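## Task

Place the entire chain bracelet in the rear-right of the four small compartments, both ear studs in the front-left one, and the bangle in the big compartment next to those four (not the long compartment along the hinge). Rear means the hinge side, and left/right are judged from the front looking toward the hinge. Items must stay put on their own, not be held there by the robot. Then open the grippers and move the arms away.

## Robot and tools

Robot: two 6-joint arms with parallel grippers, left_arm and right_arm. These are names only; left_arm sits on the +y side. Scene frame: origin on the table top between the arms, +x out over the table, +z up. Bases: left_arm at (-0.035, +0.257, 0) m, quat_wxyz (+0.995, 0, 0, +0.097); right_arm at (-0.009, -0.228, 0) m, quat_wxyz (+0.998, 0, 0, +0.067). Fingers point along the gripper's +z and close along its y. The reported end_effector_position is the point between the pads, about 1 cm short of the fingertips, and may be off somewhat at long reach.

Joint order per arm (always use this): waist, shoulder, elbow, wrist pitch, wrist yaw, wrist roll. Shoulder and wrist pitch have their signs flipped relative to the URDF in everything you send and read. Stated URDF ranges (rad): waist -2.618..3.054, shoulder 0.000..3.142, elbow 0.000..3.142, wrist pitch -1.571..1.571, wrist yaw -1.571..1.571, wrist roll -2.094..2.094; in your sign convention shoulder becomes -3.142..0. Real ends can differ by up to 0.036 rad.

A row: one flat list of 14 numbers covering both arms, each in [-1, 1]: left_arm's 6 joint values then its gripper opening, then right_arm's 6 joints and opening. Joint values are scaled offsets, not poses: 1.0 equals 1.202 rad for the waist, 1.258 shoulder, 1.238 elbow, 2.073 wrist pitch, 2.022 wrist yaw and wrist roll. Opening is absolute: +1 fully open (0.094 m pad gap), -1 closed.

execute_actions(actions): a list of actions; each action is a table of up to 15 rows, one row per 1/30 s step, with the last row repeated to fill 15 steps (0.5 s). Joint offsets in every row are measured from the joint angles when that action began (for a call's first action, from the latest reported angles), not from the previous row. An empty list just returns state and images. A joint asked to go more than 0.036 rad beyond its range refuses the action for both arms; if the first action or any malformed action fails, the whole call does nothing. Reaching an end gives a "joint sent to its limit" line.

move(target, speed, blocking): target is one 14-number row as above; its joint offsets are counted from the Joint positions in the latest result that listed them. All joints travel proportionally so grippers follow curves; duration 0.5 to 10 s. speed (rad/s, 0.01 to 2, default 0.5) caps the joint with the longest way to go. It does not avoid obstacles or the other arm. Finger openings are applied at the start. The move: line reports how it ended (done, off_target, moving, held, fault), limits=held or limits=none, and each arm's joint farthest from target. blocking=false returns after 0.5 s; then use wait(0) or stop before sending further actions or moves.

wait(seconds 0 to 10): lets time run with last commands held. stop(): brakes a running move (needs room; fingers continue). zoom_image(camera, region [x0, y0, x1, y1] pixels, max 504x504): enlarged view of a camera's latest image. Cameras: cam_high and cam_low 504x504, cam_left_wrist and cam_right_wrist 616x616 fisheye. read_manual(section="licences") returns licence text only. finished_scene(scene) ends scene 1 or 2 for good and reports success; the next task then appears.

Motion limits: per control step each joint's target stays within a lead of its measured angle (0.202 rad waist, 0.258 shoulder, 0.238 elbow, 0.573 wrist pitch, 0.522 wrist yaw and roll), and if the targets would put the gripper over 70 mm from where it is, they are scaled back. Large offsets therefore need several actions; finish an incomplete motion in the next action. Sending zeros can let an arm sag; to hold, command offsets back to the desired angles in a reply's first call, then zeros afterward, correcting any shortfall.

Results: a state line per arm with gripper position (m) and quat_wxyz; Joint positions and Joint velocities (rad, rad/s, plus pad gap in m); Joint targets (angles now being driven toward); grip_measured on the command scale; joint torques (biased, noisy); "joint command not followed" when the clearance check altered targets; FAULT and MOTOR HOT lines. Grip readings can be off by about 1 mm per gripper. To hold a part, command an opening about 0.03 under grip_measured (less for a lighter grip). Pad force is around 50-62 N, weaker on parts under about 2 mm thick.

Avoid: knocking or placing anything off the table (fails the task), dropping, slamming or shoving hard, and arms striking or pressing each other. Brief external tugs on held parts may occur. Holding loads heats motors: warning at 75 °C, a 10 s stop at 90 °C, and at 100 °C the arm goes limp and falls. The world keeps running while you compose replies, with the robot holding its last command. Faster completion and smooth, low-effort motion are preferred.

Each tool is called after ">>>" as a command line: name --argument value for each argument, lists and objects as JSON in quotes; but a table of rows of numbers goes row by row, as --pt "numbers of a row", without its own name.

## Session

>>> execute_actions --actions '[]'

Scene clock: 0.00 s.
left_arm: end_effector_position=(+0.1670, +0.0529, +0.1308) grip_measured=+1.000 end_effector_quat_wxyz=(+0.623, +0.300, +0.714, +0.111) | right_arm: end_effector_position=(+0.6319, -0.5646, +0.2548) grip_measured=+1.000 end_effector_quat_wxyz=(+0.681, +0.608, +0.304, +0.270)
Joint names: [waist, shoulder, elbow, wrist pitch, wrist yaw, wrist roll]
Joint positions: left_arm=[-1.585 -1.151  0.218 -0.456 -1.123  0.138  0.094] | right_arm=[-0.541 -2.513  2.122 -0.469  0.321  1.459  0.094]
Joint velocities: left_arm=[-0.017  0.002  0.002  0.022 -0.007 -0.007  0.   ] | right_arm=[ 0.002  0.002  0.002 -0.022  0.022 -0.051  0.   ]
Joint torques (N m, as the arm reports them, + toward a larger Joint positions number): no reading
Joint targets: left_arm=[-1.585 -1.145 0.228 -0.458 -1.130 0.136] | right_arm=[-0.541 -2.514 2.124 -0.453 0.321 1.452]

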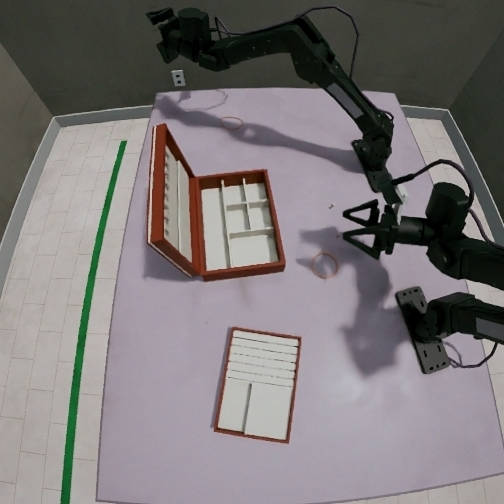

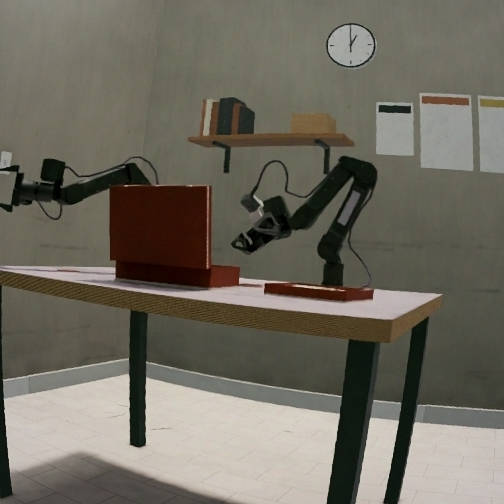

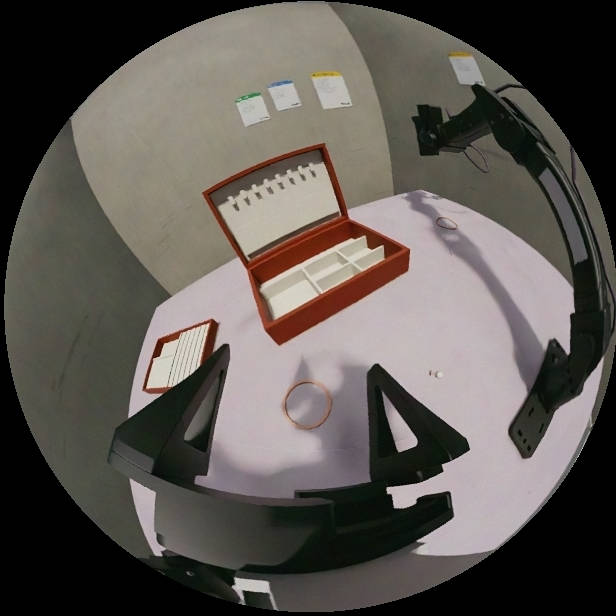

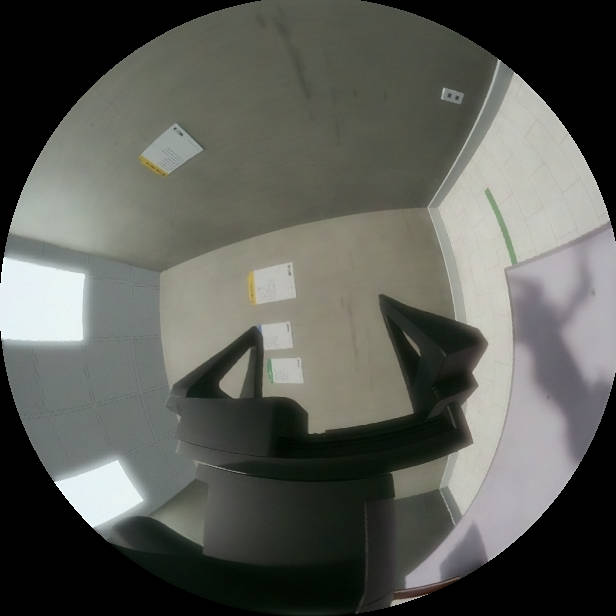

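>>> move --target '[1,0.45,0,0,0.5,0,1,0.2,0.933,-0.881,0.835,-0.159,-0.72,1]' --speed 1.0

>>> move --target '[1,0,0,0,0,0,1,0.8,0,0,0,0,0,-0.3]' --speed 0.8

>>> zoom_image --camera "cam_high" --region '[190,100,400,310]'

Scene clock: 8.80 s.
left_arm: end_effector_position=(+0.2631, +0.2196, +0.2483) grip_measured=+1.000 end_effector_quat_wxyz=(+0.730, +0.072, +0.679, +0.018) | right_arm: end_effector_position=(+0.2064, -0.2665, +0.1106) grip_measured=+1.000 end_effector_quat_wxyz=(+0.007, +0.095, +0.995, -0.005)
Joint names: [waist, shoulder, elbow, wrist pitch, wrist yaw, wrist roll]
Joint positions: left_arm=[-0.395 -0.606  0.218 -0.455 -0.119  0.138  0.094] | right_arm=[-0.309 -1.354  1.045  1.246  0.008  0.013  0.094]
Joint velocities: left_arm=[ 0.002  0.002 -0.017  0.022  0.066 -0.007  0.   ] | right_arm=[ 0.007  0.032 -0.017  0.051  0.037 -0.007  0.   ]
Joint torques (N m, as the arm reports them, + toward a larger Joint positions number): left_arm=[ 0.97  1.18  7.84 -2.18  0.06 -0.03] | right_arm=[ 0.73  5.92  6.42 -0.29 -0.04 -0.09]
Joint targets: left_arm=[-0.383 -0.585 0.218 -0.456 -0.112 0.138] | right_arm=[-0.300 -1.339 1.031 1.262 -0.000 0.003]
move: off_target (left_arm); limits=none; left_arm: farthest joint: the shoulder, 0.021 radians from its target (0.566 radians at the start); right_arm: farthest joint: the wrist pitch, 0.016 radians from its target (1.731 radians at the start)

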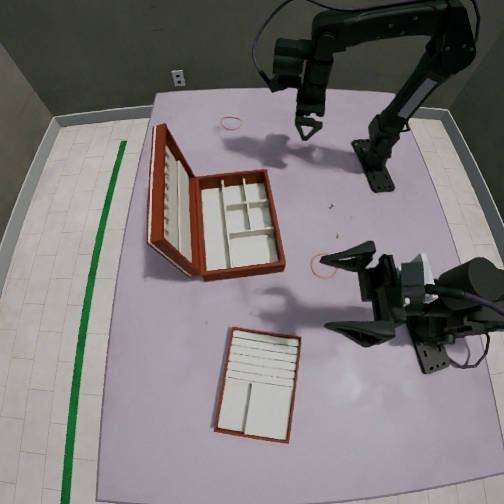

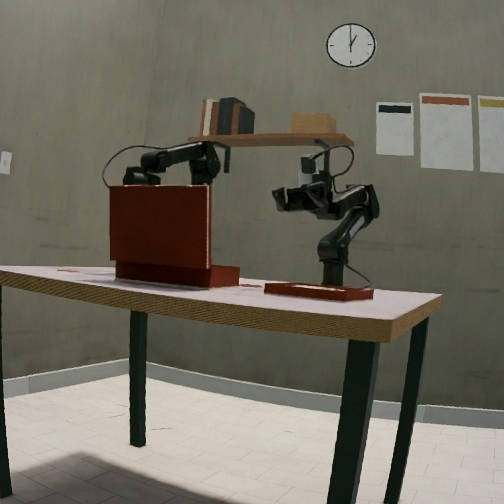

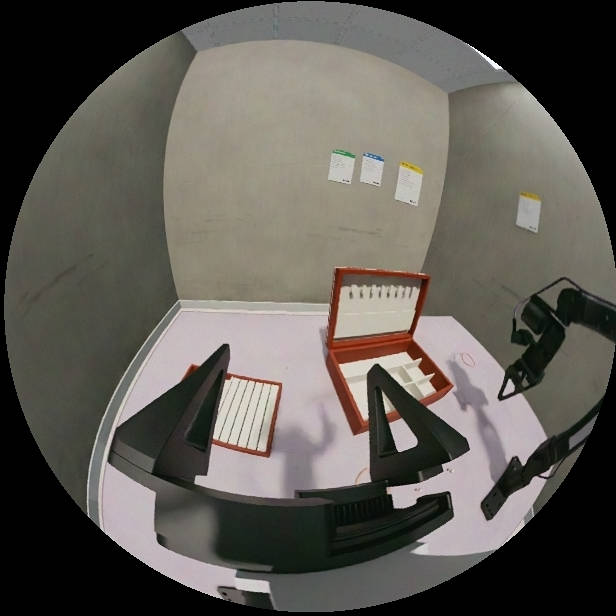

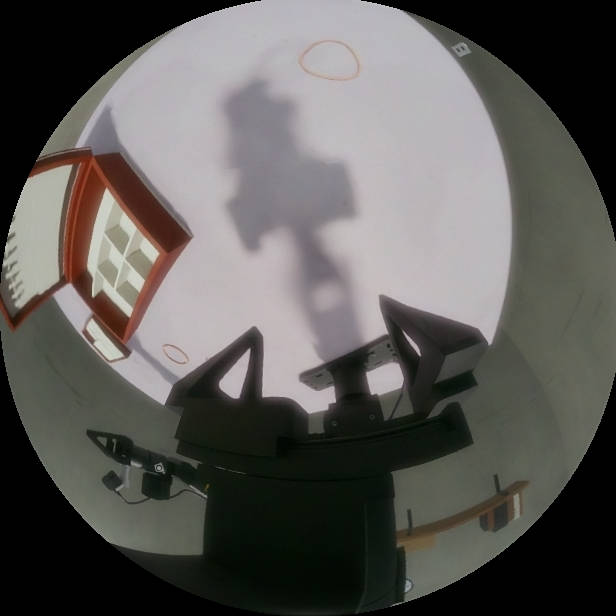

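Scene clock: 10.73 s.
left_arm: end_effector_position=(+0.1108, +0.5200, +0.2483) grip_measured=+1.000 end_effector_quat_wxyz=(+0.594, -0.322, +0.603, +0.424) | right_arm: end_effector_position=(+0.1471, -0.0746, +0.1106) grip_measured=-0.297 end_effector_quat_wxyz=(+0.008, -0.373, +0.928, -0.000)
Joint names: [waist, shoulder, elbow, wrist pitch, wrist yaw, wrist roll]
Joint positions: left_arm=[ 0.795 -0.606  0.218 -0.455 -0.121  0.138  0.094] | right_arm=[ 0.645 -1.354  1.045  1.246  0.007  0.013  0.033]
Joint velocities: left_arm=[-0.002 -0.022 -0.002  0.037  0.022  0.007  0.   ] | right_arm=[-0.007  0.002  0.012 -0.066  0.022 -0.051 -0.   ]
Joint torques (N m, as the arm reports them, + toward a larger Joint positions number): left_arm=[ 0.89 -0.45  7.84 -2.21  0.02 -0.02] | right_arm=[ 0.57  4.47  7.8  -0.48  0.06  0.  ]
Joint targets: left_arm=[0.807 -0.606 0.218 -0.455 -0.119 0.138] | right_arm=[0.652 -1.354 1.045 1.246 0.008 0.013]
move: done; limits=none; left_arm: farthest joint: the waist, 0.012 radians from its target (1.202 radians at the start); right_arm: farthest joint: the waist, 0.007 radians from its target (0.962 radians at the start)

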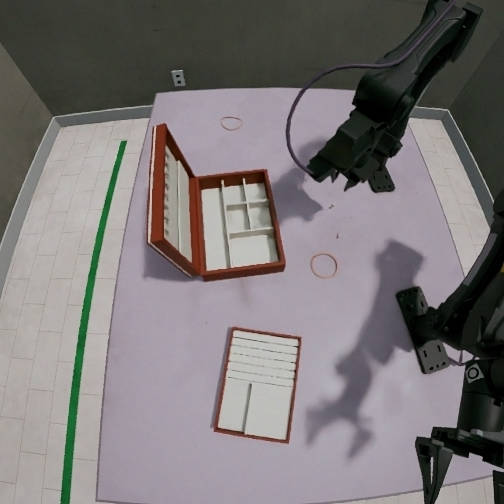

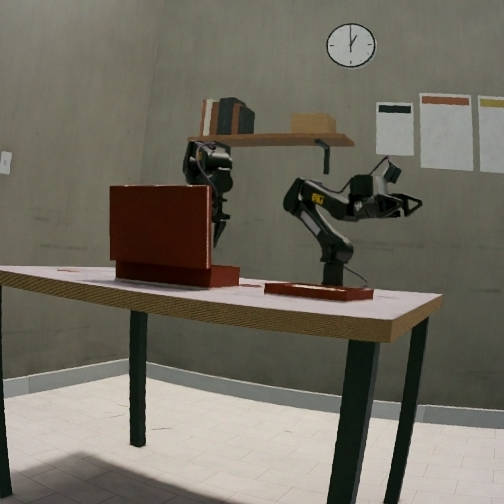

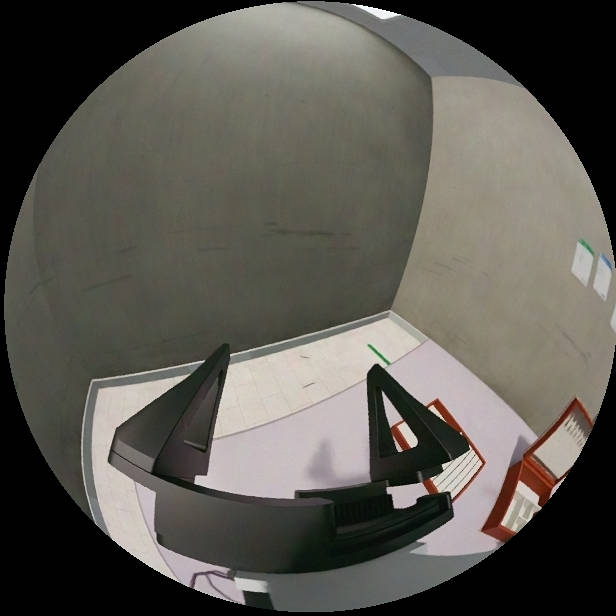

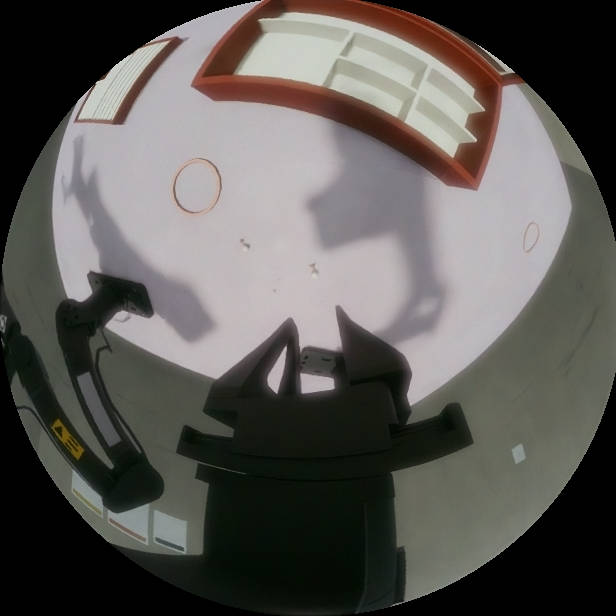

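Region (190, 100, 400, 310) of cam_high's 504x504 image, scaled by 2.400, with more detail than that image has.

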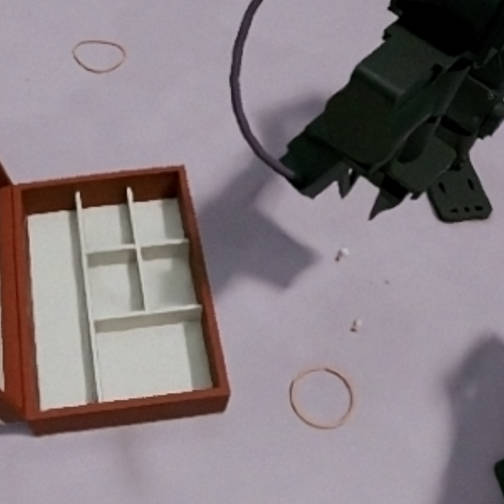

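>>> move --target '[0,0,0,0,0,0,1,-0.033,0,-0.243,-0.136,0,0,-0.5]'

>>> zoom_image --camera "cam_right_wrist" --region '[250,240,370,360]'

Scene clock: 15.67 s.
left_arm: end_effector_position=(+0.1108, +0.5200, +0.2483) grip_measured=+1.000 end_effector_quat_wxyz=(+0.594, -0.322, +0.603, +0.424) | right_arm: end_effector_position=(+0.1364, -0.0936, +0.0396) grip_measured=-0.497 end_effector_quat_wxyz=(-0.002, -0.359, +0.933, -0.005)
Joint names: [waist, shoulder, elbow, wrist pitch, wrist yaw, wrist roll]
Joint positions: left_arm=[ 0.795 -0.606  0.218 -0.455 -0.121  0.138  0.094] | right_arm=[ 0.615 -1.354  0.756  0.979  0.007  0.013  0.024]
Joint velocities: left_arm=[-0.002 -0.002 -0.007  0.022  0.007  0.051  0.   ] | right_arm=[-0.007  0.017 -0.002 -0.051 -0.037  0.022 -0.   ]
Joint torques (N m, as the arm reports them, + toward a larger Joint positions number): left_arm=[ 0.02 -0.49  7.86 -2.18 -0.01 -0.01] | right_arm=[-0.77  4.19  6.19 -0.63  0.02 -0.03]
Joint targets: left_arm=[0.795 -0.606 0.218 -0.455 -0.121 0.138] | right_arm=[0.606 -1.354 0.744 0.964 0.007 0.013]
move: done; limits=none; left_arm: farthest joint: the waist, 0.000 radians from its target (0.000 radians at the start); right_arm: farthest joint: the wrist pitch, 0.015 radians from its target (0.282 radians at the start)

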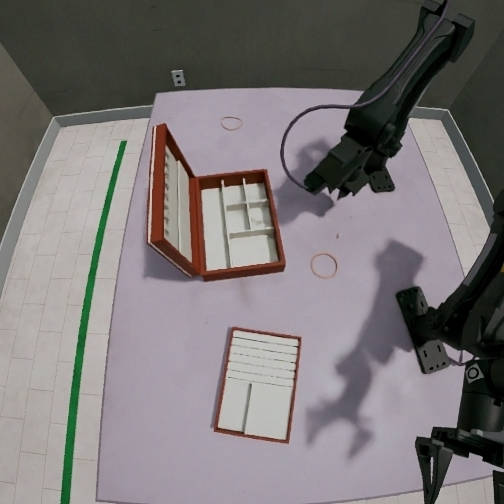

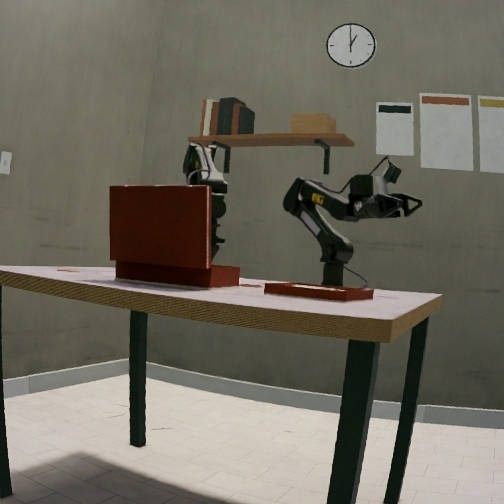

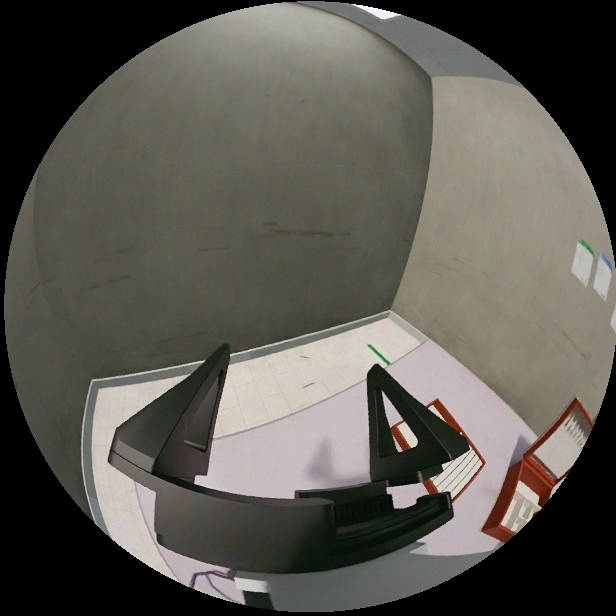

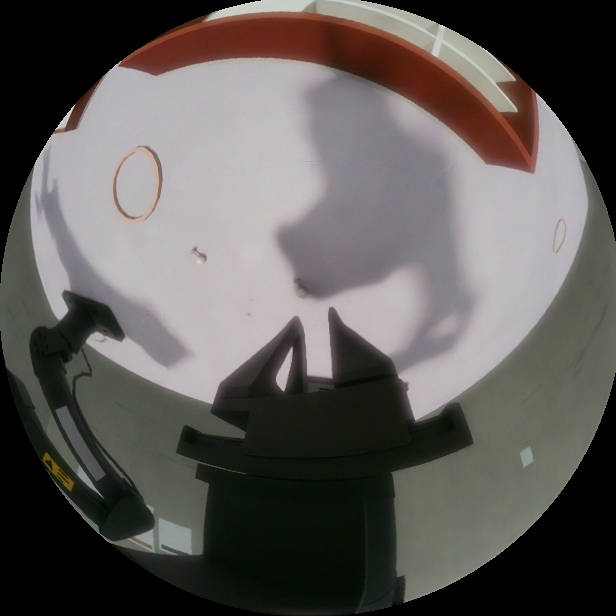

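Region (250, 240, 370, 360) of cam_right_wrist's 616x616 image, scaled by 4.200, with more detail than that image has.

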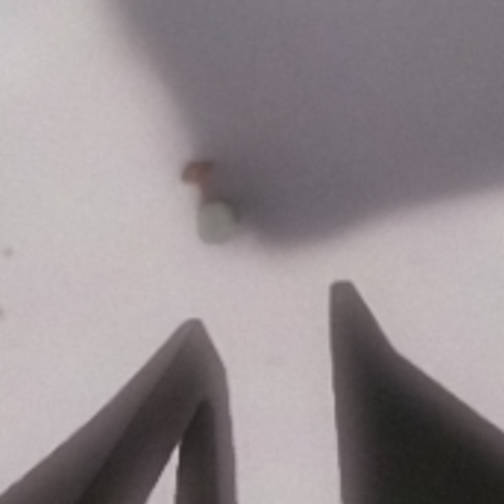

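>>> move --target '[0,0,0,0,0,0,1,0.043,-0.052,-0.05,-0.068,0,0,-0.5]' --speed 0.2

>>> zoom_image --camera "cam_right_wrist" --region '[250,240,370,360]'

Scene clock: 21.03 s.
left_arm: end_effector_position=(+0.1108, +0.5200, +0.2483) grip_measured=+1.000 end_effector_quat_wxyz=(+0.594, -0.322, +0.603, +0.424) | right_arm: end_effector_position=(+0.1380, -0.0800, +0.0191) grip_measured=-0.497 end_effector_quat_wxyz=(+0.011, -0.379, +0.925, +0.001)
Joint names: [waist, shoulder, elbow, wrist pitch, wrist yaw, wrist roll]
Joint positions: left_arm=[ 0.795 -0.606  0.218 -0.455 -0.121  0.138  0.094] | right_arm=[ 0.658 -1.408  0.71   0.852  0.007  0.013  0.024]
Joint velocities: left_arm=[ 0.002  0.012 -0.017  0.037  0.051 -0.037  0.   ] | right_arm=[-0.002  0.007  0.007 -0.095 -0.022  0.037 -0.001]
Joint torques (N m, as the arm reports them, + toward a larger Joint positions number): left_arm=[ 0.02 -0.41  7.81 -2.19 -0.01 -0.01] | right_arm=[ 0.69  3.41  5.7  -0.66  0.03 -0.03]
Joint targets: left_arm=[0.795 -0.606 0.218 -0.455 -0.121 0.138] | right_arm=[0.667 -1.420 0.694 0.838 0.007 0.013]
move: done; limits=none; left_arm: farthest joint: the waist, 0.000 radians from its target (0.000 radians at the start); right_arm: farthest joint: the elbow, 0.016 radians from its target (0.062 radians at the start)

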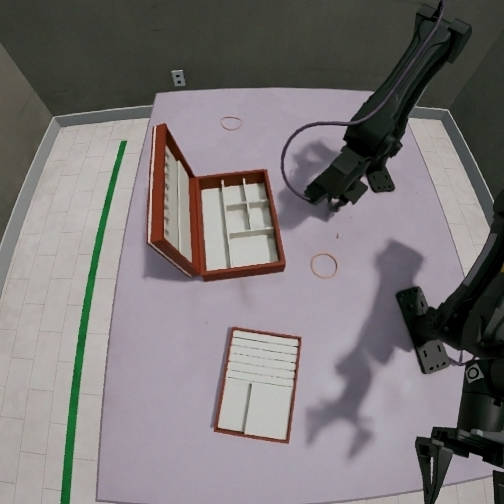

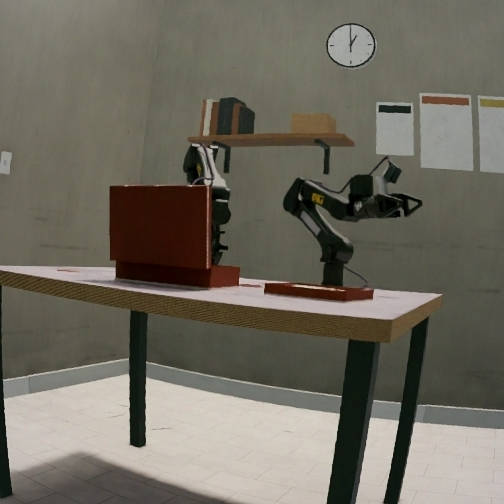

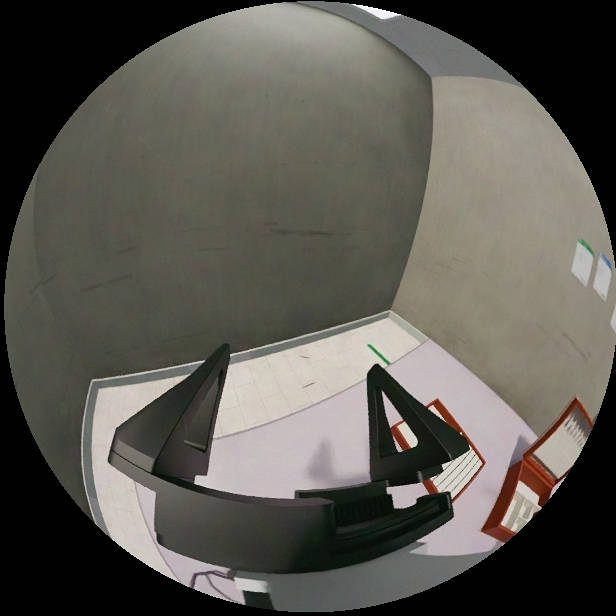

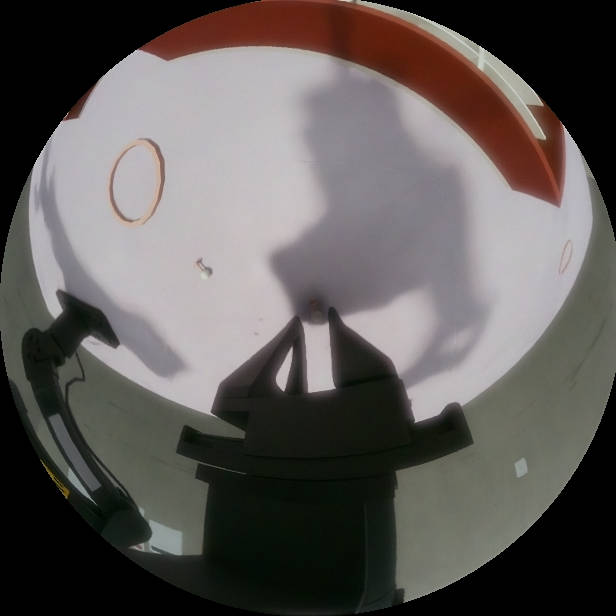

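Region (250, 240, 370, 360) of cam_right_wrist's 616x616 image, scaled by 4.200, with more detail than that image has.

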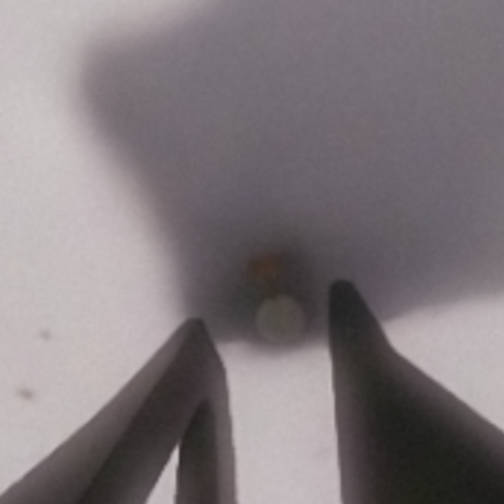

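>>> move --target '[0,0,0,0,0,0,1,0,-0.042,0,0,0,0,-0.5]' --speed 0.1

>>> execute_actions --actions '[[[0,0,0,0,0,0,1,0,0,0,0,0,0,-0.6],[0,0,0,0,0,0,1,0,0,0,0,0,0,-0.65],[0,0,0,0,0,0,1,0,0,0,0,0,0,-0.7],[0,0,0,0,0,0,1,0,0,0,0,0,0,-0.74],[0,0,0,0,0,0,1,0,0,0,0,0,0,-0.77],[0,0,0,0,0,0,1,0,0,0,0,0,0,-0.79],[0,0,0,0,0,0,1,0,0,0,0,0,0,-0.81],[0,0,0,0,0,0,1,0,0,0,0,0,0,-0.83],[0,0,0,0,0,0,1,0,0,0,0,0,0,-0.85],[0,0,0,0,0,0,1,0,0,0,0,0,0,-0.87]]]'

>>> zoom_image --camera "cam_right_wrist" --region '[250,240,370,360]'

Scene clock: 28.27 s.
left_arm: end_effector_position=(+0.1108, +0.5200, +0.2483) grip_measured=+1.000 end_effector_quat_wxyz=(+0.594, -0.322, +0.603, +0.424) | right_arm: end_effector_position=(+0.1351, -0.0829, +0.0116) grip_measured=-0.497 end_effector_quat_wxyz=(-0.008, -0.379, +0.925, -0.007)
Joint names: [waist, shoulder, elbow, wrist pitch, wrist yaw, wrist roll]
Joint positions: left_arm=[ 0.795 -0.606  0.218 -0.455 -0.121  0.138  0.094] | right_arm=[ 0.658 -1.449  0.71   0.852  0.007  0.013  0.024]
Joint velocities: left_arm=[-0.017  0.007 -0.002  0.066 -0.022  0.007  0.   ] | right_arm=[-0.012  0.002 -0.017  0.037  0.066 -0.007  0.   ]
Joint torques (N m, as the arm reports them, + toward a larger Joint positions number): left_arm=[ 0.01 -0.4   7.82 -2.19 -0.01 -0.02] | right_arm=[-0.06  3.59  6.99 -0.37  0.04 -0.01]
Joint targets: left_arm=[0.795 -0.606 0.218 -0.455 -0.121 0.138] | right_arm=[0.658 -1.461 0.710 0.852 0.007 0.013]
move: done; limits=none; left_arm: farthest joint: the waist, 0.000 radians from its target (0.000 radians at the start); right_arm: farthest joint: the shoulder, 0.012 radians from its target (0.053 radians at the start)

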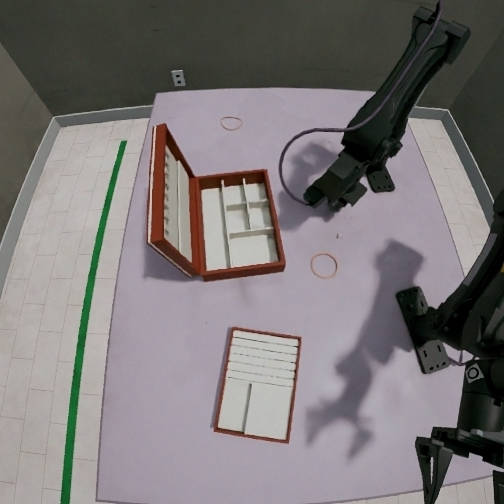

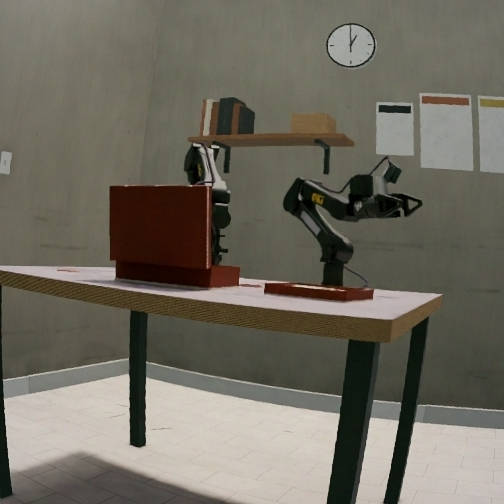

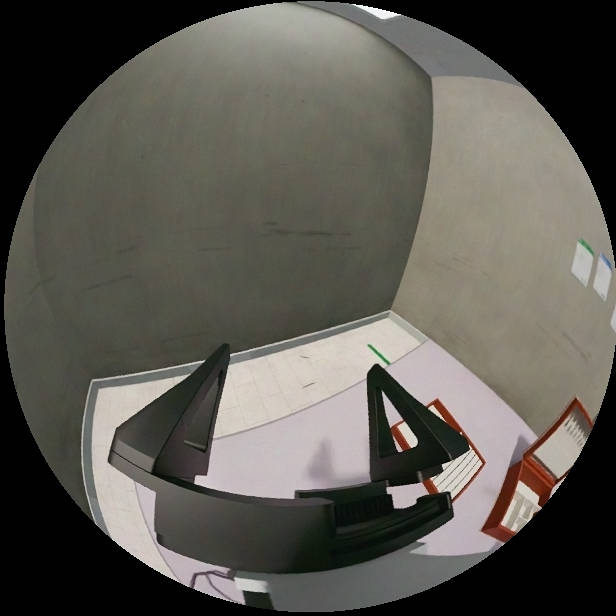

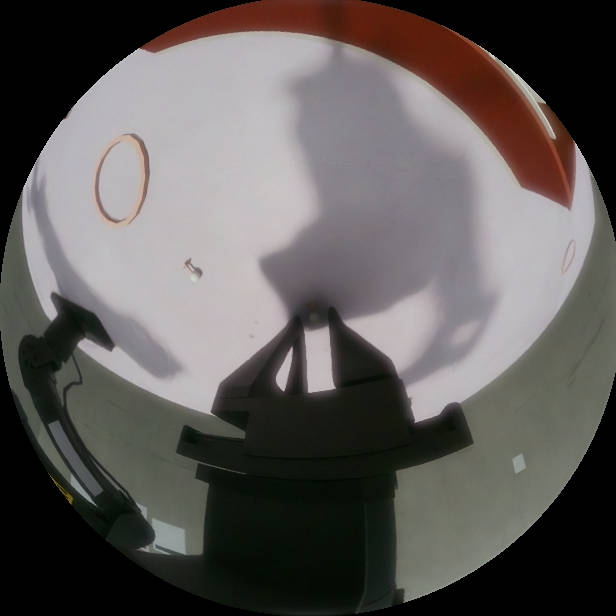

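Scene clock: 28.77 s.
left_arm: end_effector_position=(+0.1108, +0.5200, +0.2483) grip_measured=+1.000 end_effector_quat_wxyz=(+0.594, -0.322, +0.603, +0.424) | right_arm: end_effector_position=(+0.1351, -0.0829, +0.0116) grip_measured=-0.862 end_effector_quat_wxyz=(-0.008, -0.379, +0.925, -0.007)
Joint names: [waist, shoulder, elbow, wrist pitch, wrist yaw, wrist roll]
Joint positions: left_arm=[ 0.795 -0.606  0.218 -0.455 -0.121  0.138  0.094] | right_arm=[ 0.658 -1.449  0.71   0.852  0.007  0.013  0.006]
Joint velocities: left_arm=[-0.012  0.012  0.007  0.007 -0.007 -0.022  0.   ] | right_arm=[-0.002  0.027  0.012 -0.037 -0.007 -0.007 -0.   ]
Joint torques (N m, as the arm reports them, + toward a larger Joint positions number): left_arm=[ 0.03 -0.39  7.82 -2.19 -0.01 -0.02] | right_arm=[-0.12  4.84  7.1  -0.39  0.05 -0.05]
Joint targets: left_arm=[0.795 -0.606 0.218 -0.455 -0.121 0.138] | right_arm=[0.658 -1.449 0.710 0.852 0.007 0.013]

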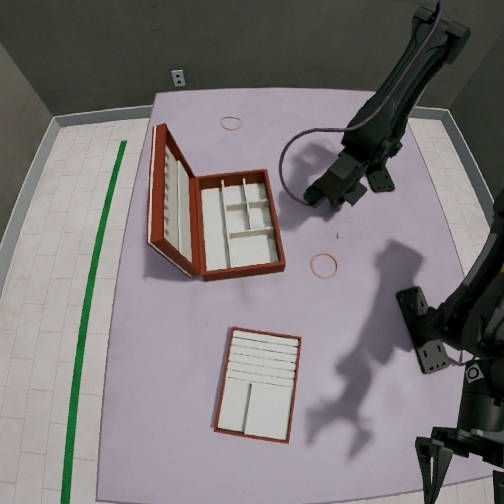

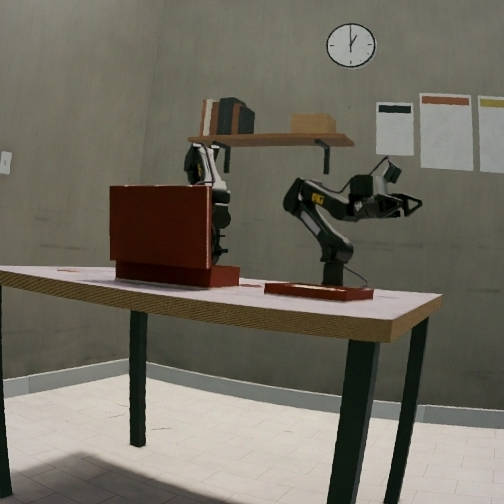

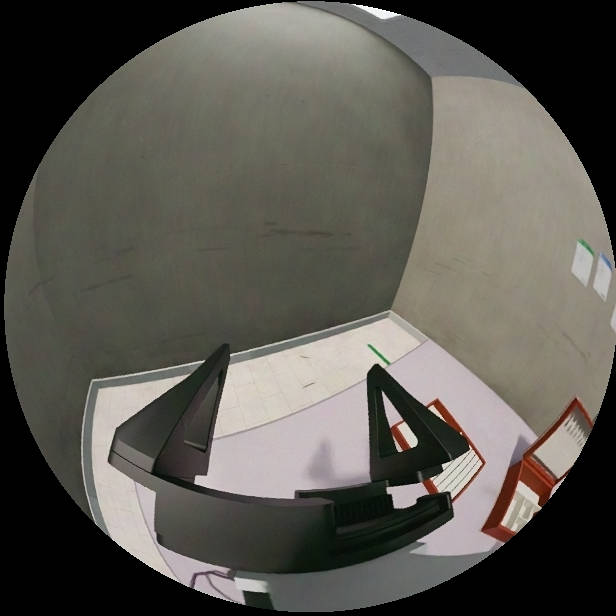

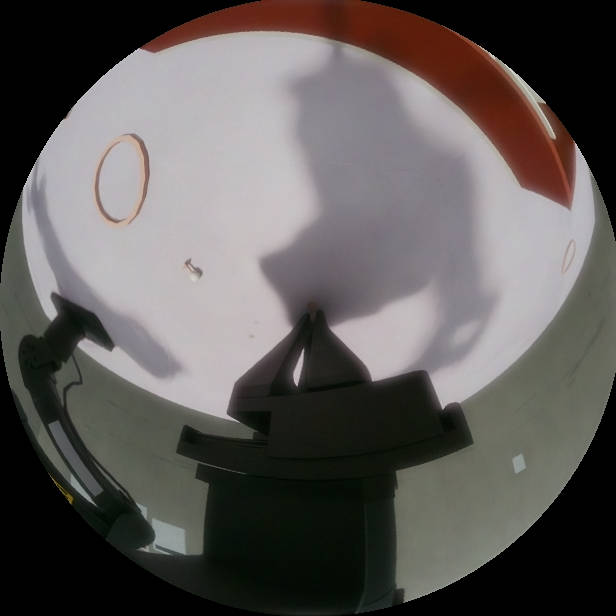

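Region (250, 240, 370, 360) of cam_right_wrist's 616x616 image, scaled by 4.200, with more detail than that image has.

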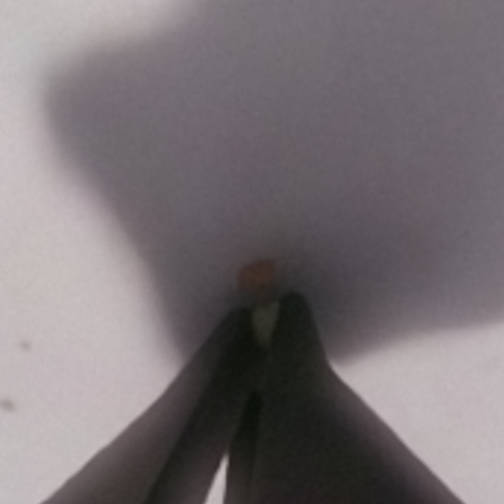

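>>> move --target '[0,0,0,0,0,0,1,0,0,0,0,0,0,-0.89]'

>>> move --target '[0,0,0,0,0,0,1,0,0.09,0.33,0.235,0,-0.2,-0.89]' --speed 0.6

>>> move --target '[0,0,0,0,0,0,1,-0.245,-0.43,0.4,-0.1,0,-0.3,-0.89]' --speed 0.6

Scene clock: 35.07 s.
left_arm: end_effector_position=(+0.1108, +0.5200, +0.2483) grip_measured=+1.000 end_effector_quat_wxyz=(+0.594, -0.322, +0.603, +0.424) | right_arm: end_effector_position=(+0.1351, -0.0829, +0.0116) grip_measured=-0.878 end_effector_quat_wxyz=(-0.008, -0.379, +0.925, -0.007)
Joint names: [waist, shoulder, elbow, wrist pitch, wrist yaw, wrist roll]
Joint positions: left_arm=[ 0.795 -0.606  0.218 -0.455 -0.121  0.138  0.094] | right_arm=[ 0.658 -1.449  0.71   0.852  0.007  0.013  0.006]
Joint velocities: left_arm=[-0.012 -0.007  0.022 -0.066 -0.081 -0.007  0.   ] | right_arm=[-0.002  0.012  0.002  0.022 -0.154 -0.11   0.   ]
Joint torques (N m, as the arm reports them, + toward a larger Joint positions number): left_arm=[ 0.01 -0.39  7.84 -2.19  0.   -0.03] | right_arm=[ 0.06  4.74  7.08 -0.41  0.04 -0.03]
Joint targets: left_arm=[0.795 -0.606 0.218 -0.455 -0.121 0.138] | right_arm=[0.658 -1.449 0.710 0.852 0.007 0.013]
move: done; limits=none; left_arm: farthest joint: the waist, 0.000 radians from its target (0.000 radians at the start); right_arm: farthest joint: the waist, 0.000 radians from its target (0.000 radians at the start)

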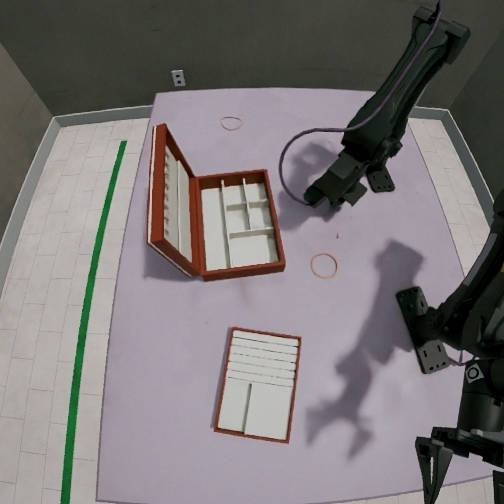

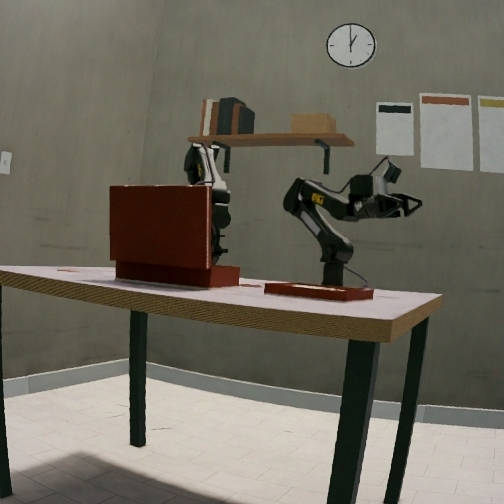

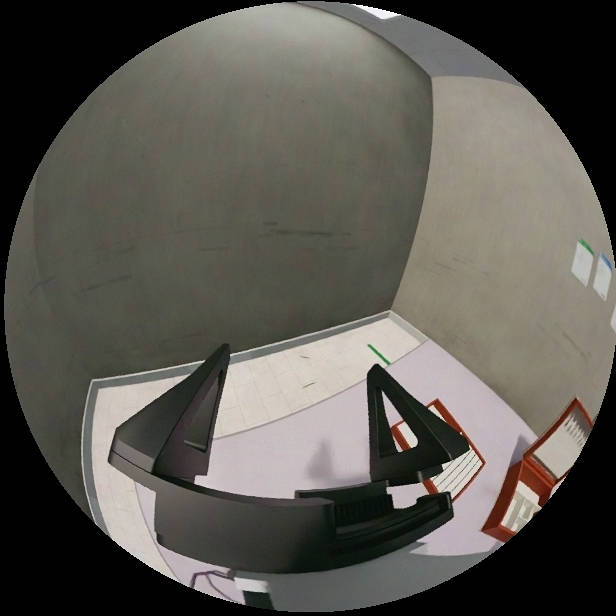

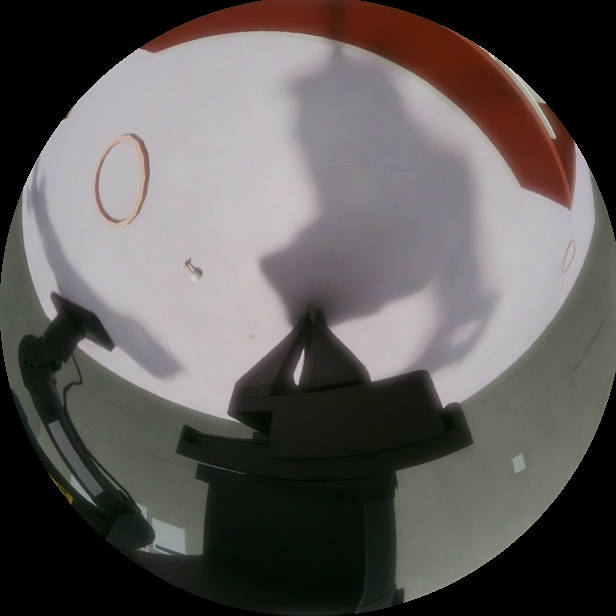

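Scene clock: 36.67 s.
left_arm: end_effector_position=(+0.1108, +0.5200, +0.2483) grip_measured=+1.000 end_effector_quat_wxyz=(+0.594, -0.322, +0.603, +0.424) | right_arm: end_effector_position=(+0.1421, -0.0759, +0.1263) grip_measured=-0.878 end_effector_quat_wxyz=(+0.002, -0.553, +0.833, -0.003)
Joint names: [waist, shoulder, elbow, wrist pitch, wrist yaw, wrist roll]
Joint positions: left_arm=[ 0.795 -0.606  0.218 -0.455 -0.121  0.138  0.094] | right_arm=[ 0.658 -1.348  1.102  1.324  0.007 -0.381  0.006]
Joint velocities: left_arm=[-0.002  0.027  0.002 -0.022 -0.081 -0.066  0.   ] | right_arm=[-0.007  0.002  0.002 -0.037  0.037  0.037 -0.   ]
Joint torques (N m, as the arm reports them, + toward a larger Joint positions number): left_arm=[-0.02 -0.38  7.87 -2.19  0.   -0.02] | right_arm=[-0.07  5.51  9.29 -0.28  0.05 -0.11]
Joint targets: left_arm=[0.795 -0.606 0.218 -0.455 -0.121 0.138] | right_arm=[0.658 -1.335 1.118 1.339 0.007 -0.391]
move: done; limits=none; left_arm: farthest joint: the waist, 0.000 radians from its target (0.000 radians at the start); right_arm: farthest joint: the elbow, 0.016 radians from its target (0.409 radians at the start)

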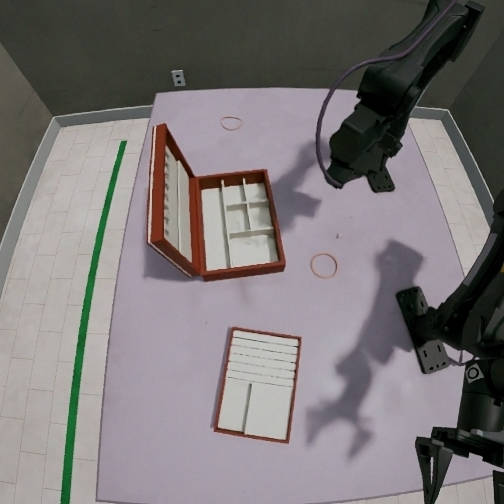

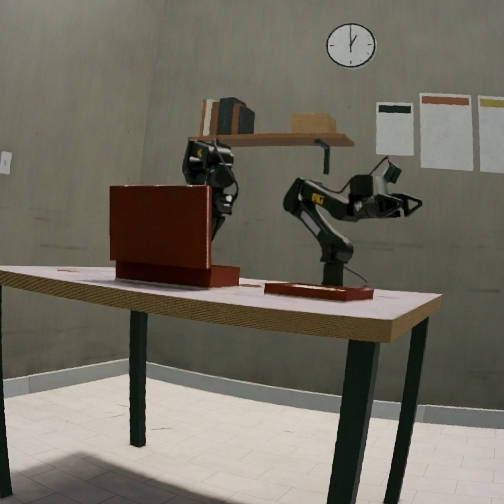

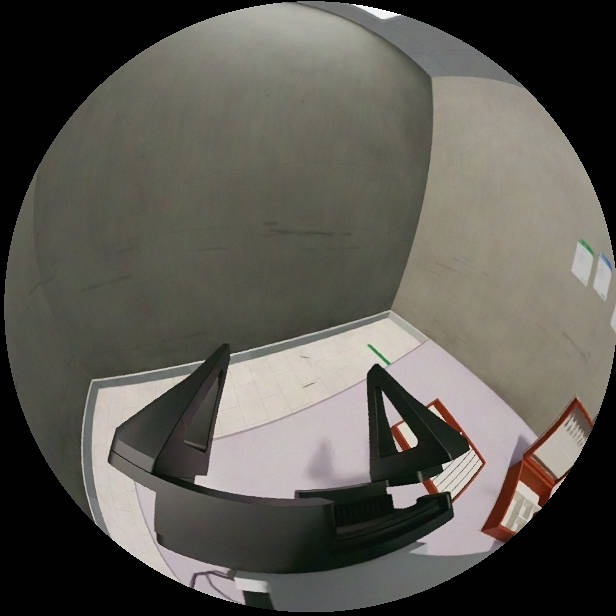

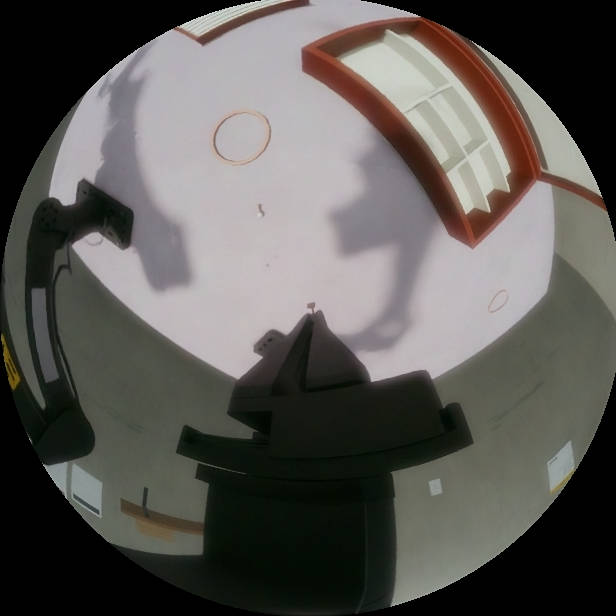

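Scene clock: 38.50 s.
left_arm: end_effector_position=(+0.1108, +0.5200, +0.2483) grip_measured=+1.000 end_effector_quat_wxyz=(+0.594, -0.322, +0.603, +0.424) | right_arm: end_effector_position=(+0.3301, -0.0435, +0.1067) grip_measured=-0.878 end_effector_quat_wxyz=(+0.065, -0.672, +0.738, -0.020)
Joint names: [waist, shoulder, elbow, wrist pitch, wrist yaw, wrist roll]
Joint positions: left_arm=[ 0.795 -0.606  0.218 -0.455 -0.121  0.138  0.094] | right_arm=[ 0.366 -1.881  1.573  1.127  0.007 -0.978  0.006]
Joint velocities: left_arm=[ 0.012  0.022  0.007 -0.007  0.037 -0.007  0.   ] | right_arm=[-0.002  0.017 -0.007  0.022 -0.066  0.022 -0.   ]
Joint torques (N m, as the arm reports them, + toward a larger Joint positions number): left_arm=[-0.02 -0.4   7.85 -2.18 -0.01 -0.02] | right_arm=[-0.26  9.44 10.48 -0.9   0.03 -0.1 ]
Joint targets: left_arm=[0.795 -0.606 0.218 -0.455 -0.121 0.138] | right_arm=[0.363 -1.888 1.597 1.116 0.007 -0.987]
move: off_target (right_arm); limits=none; left_arm: farthest joint: the waist, 0.000 radians from its target (0.000 radians at the start); right_arm: farthest joint: the elbow, 0.024 radians from its target (0.495 radians at the start)

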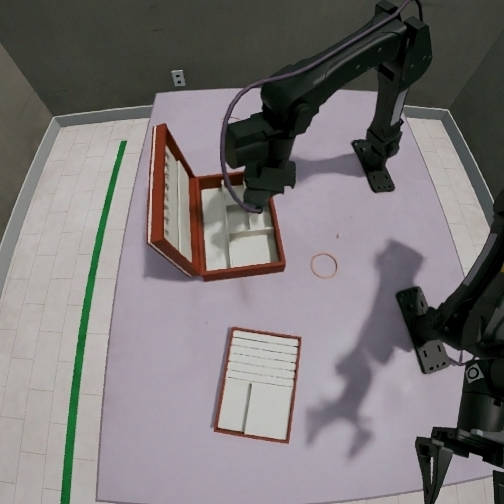

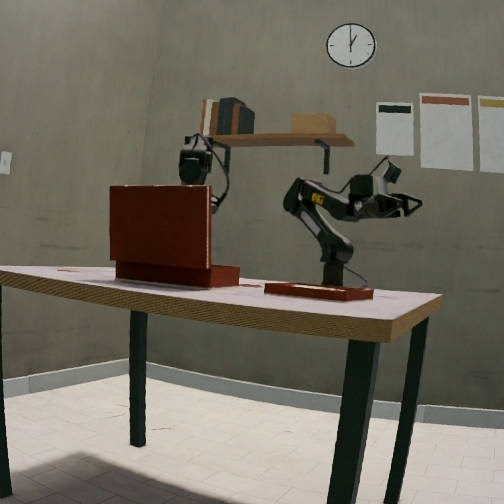

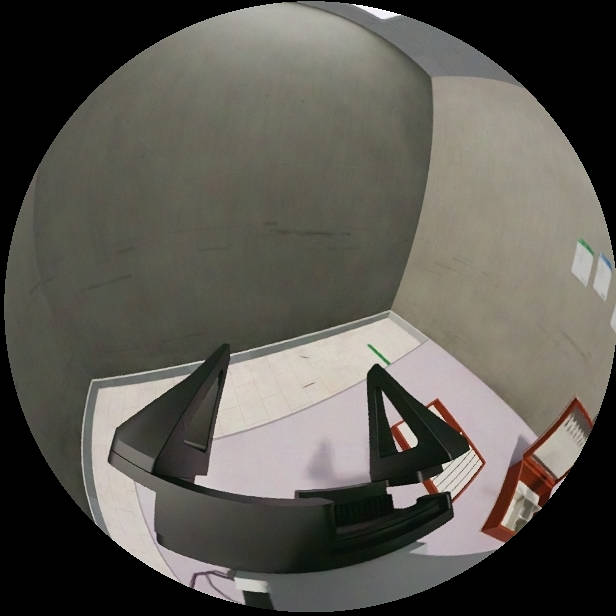

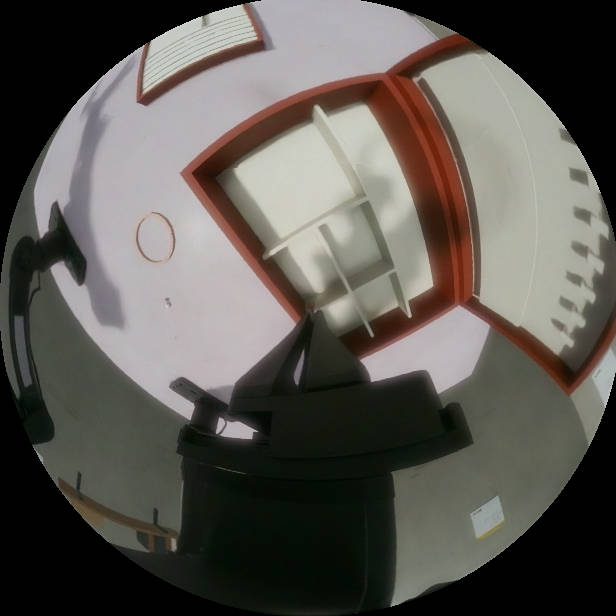

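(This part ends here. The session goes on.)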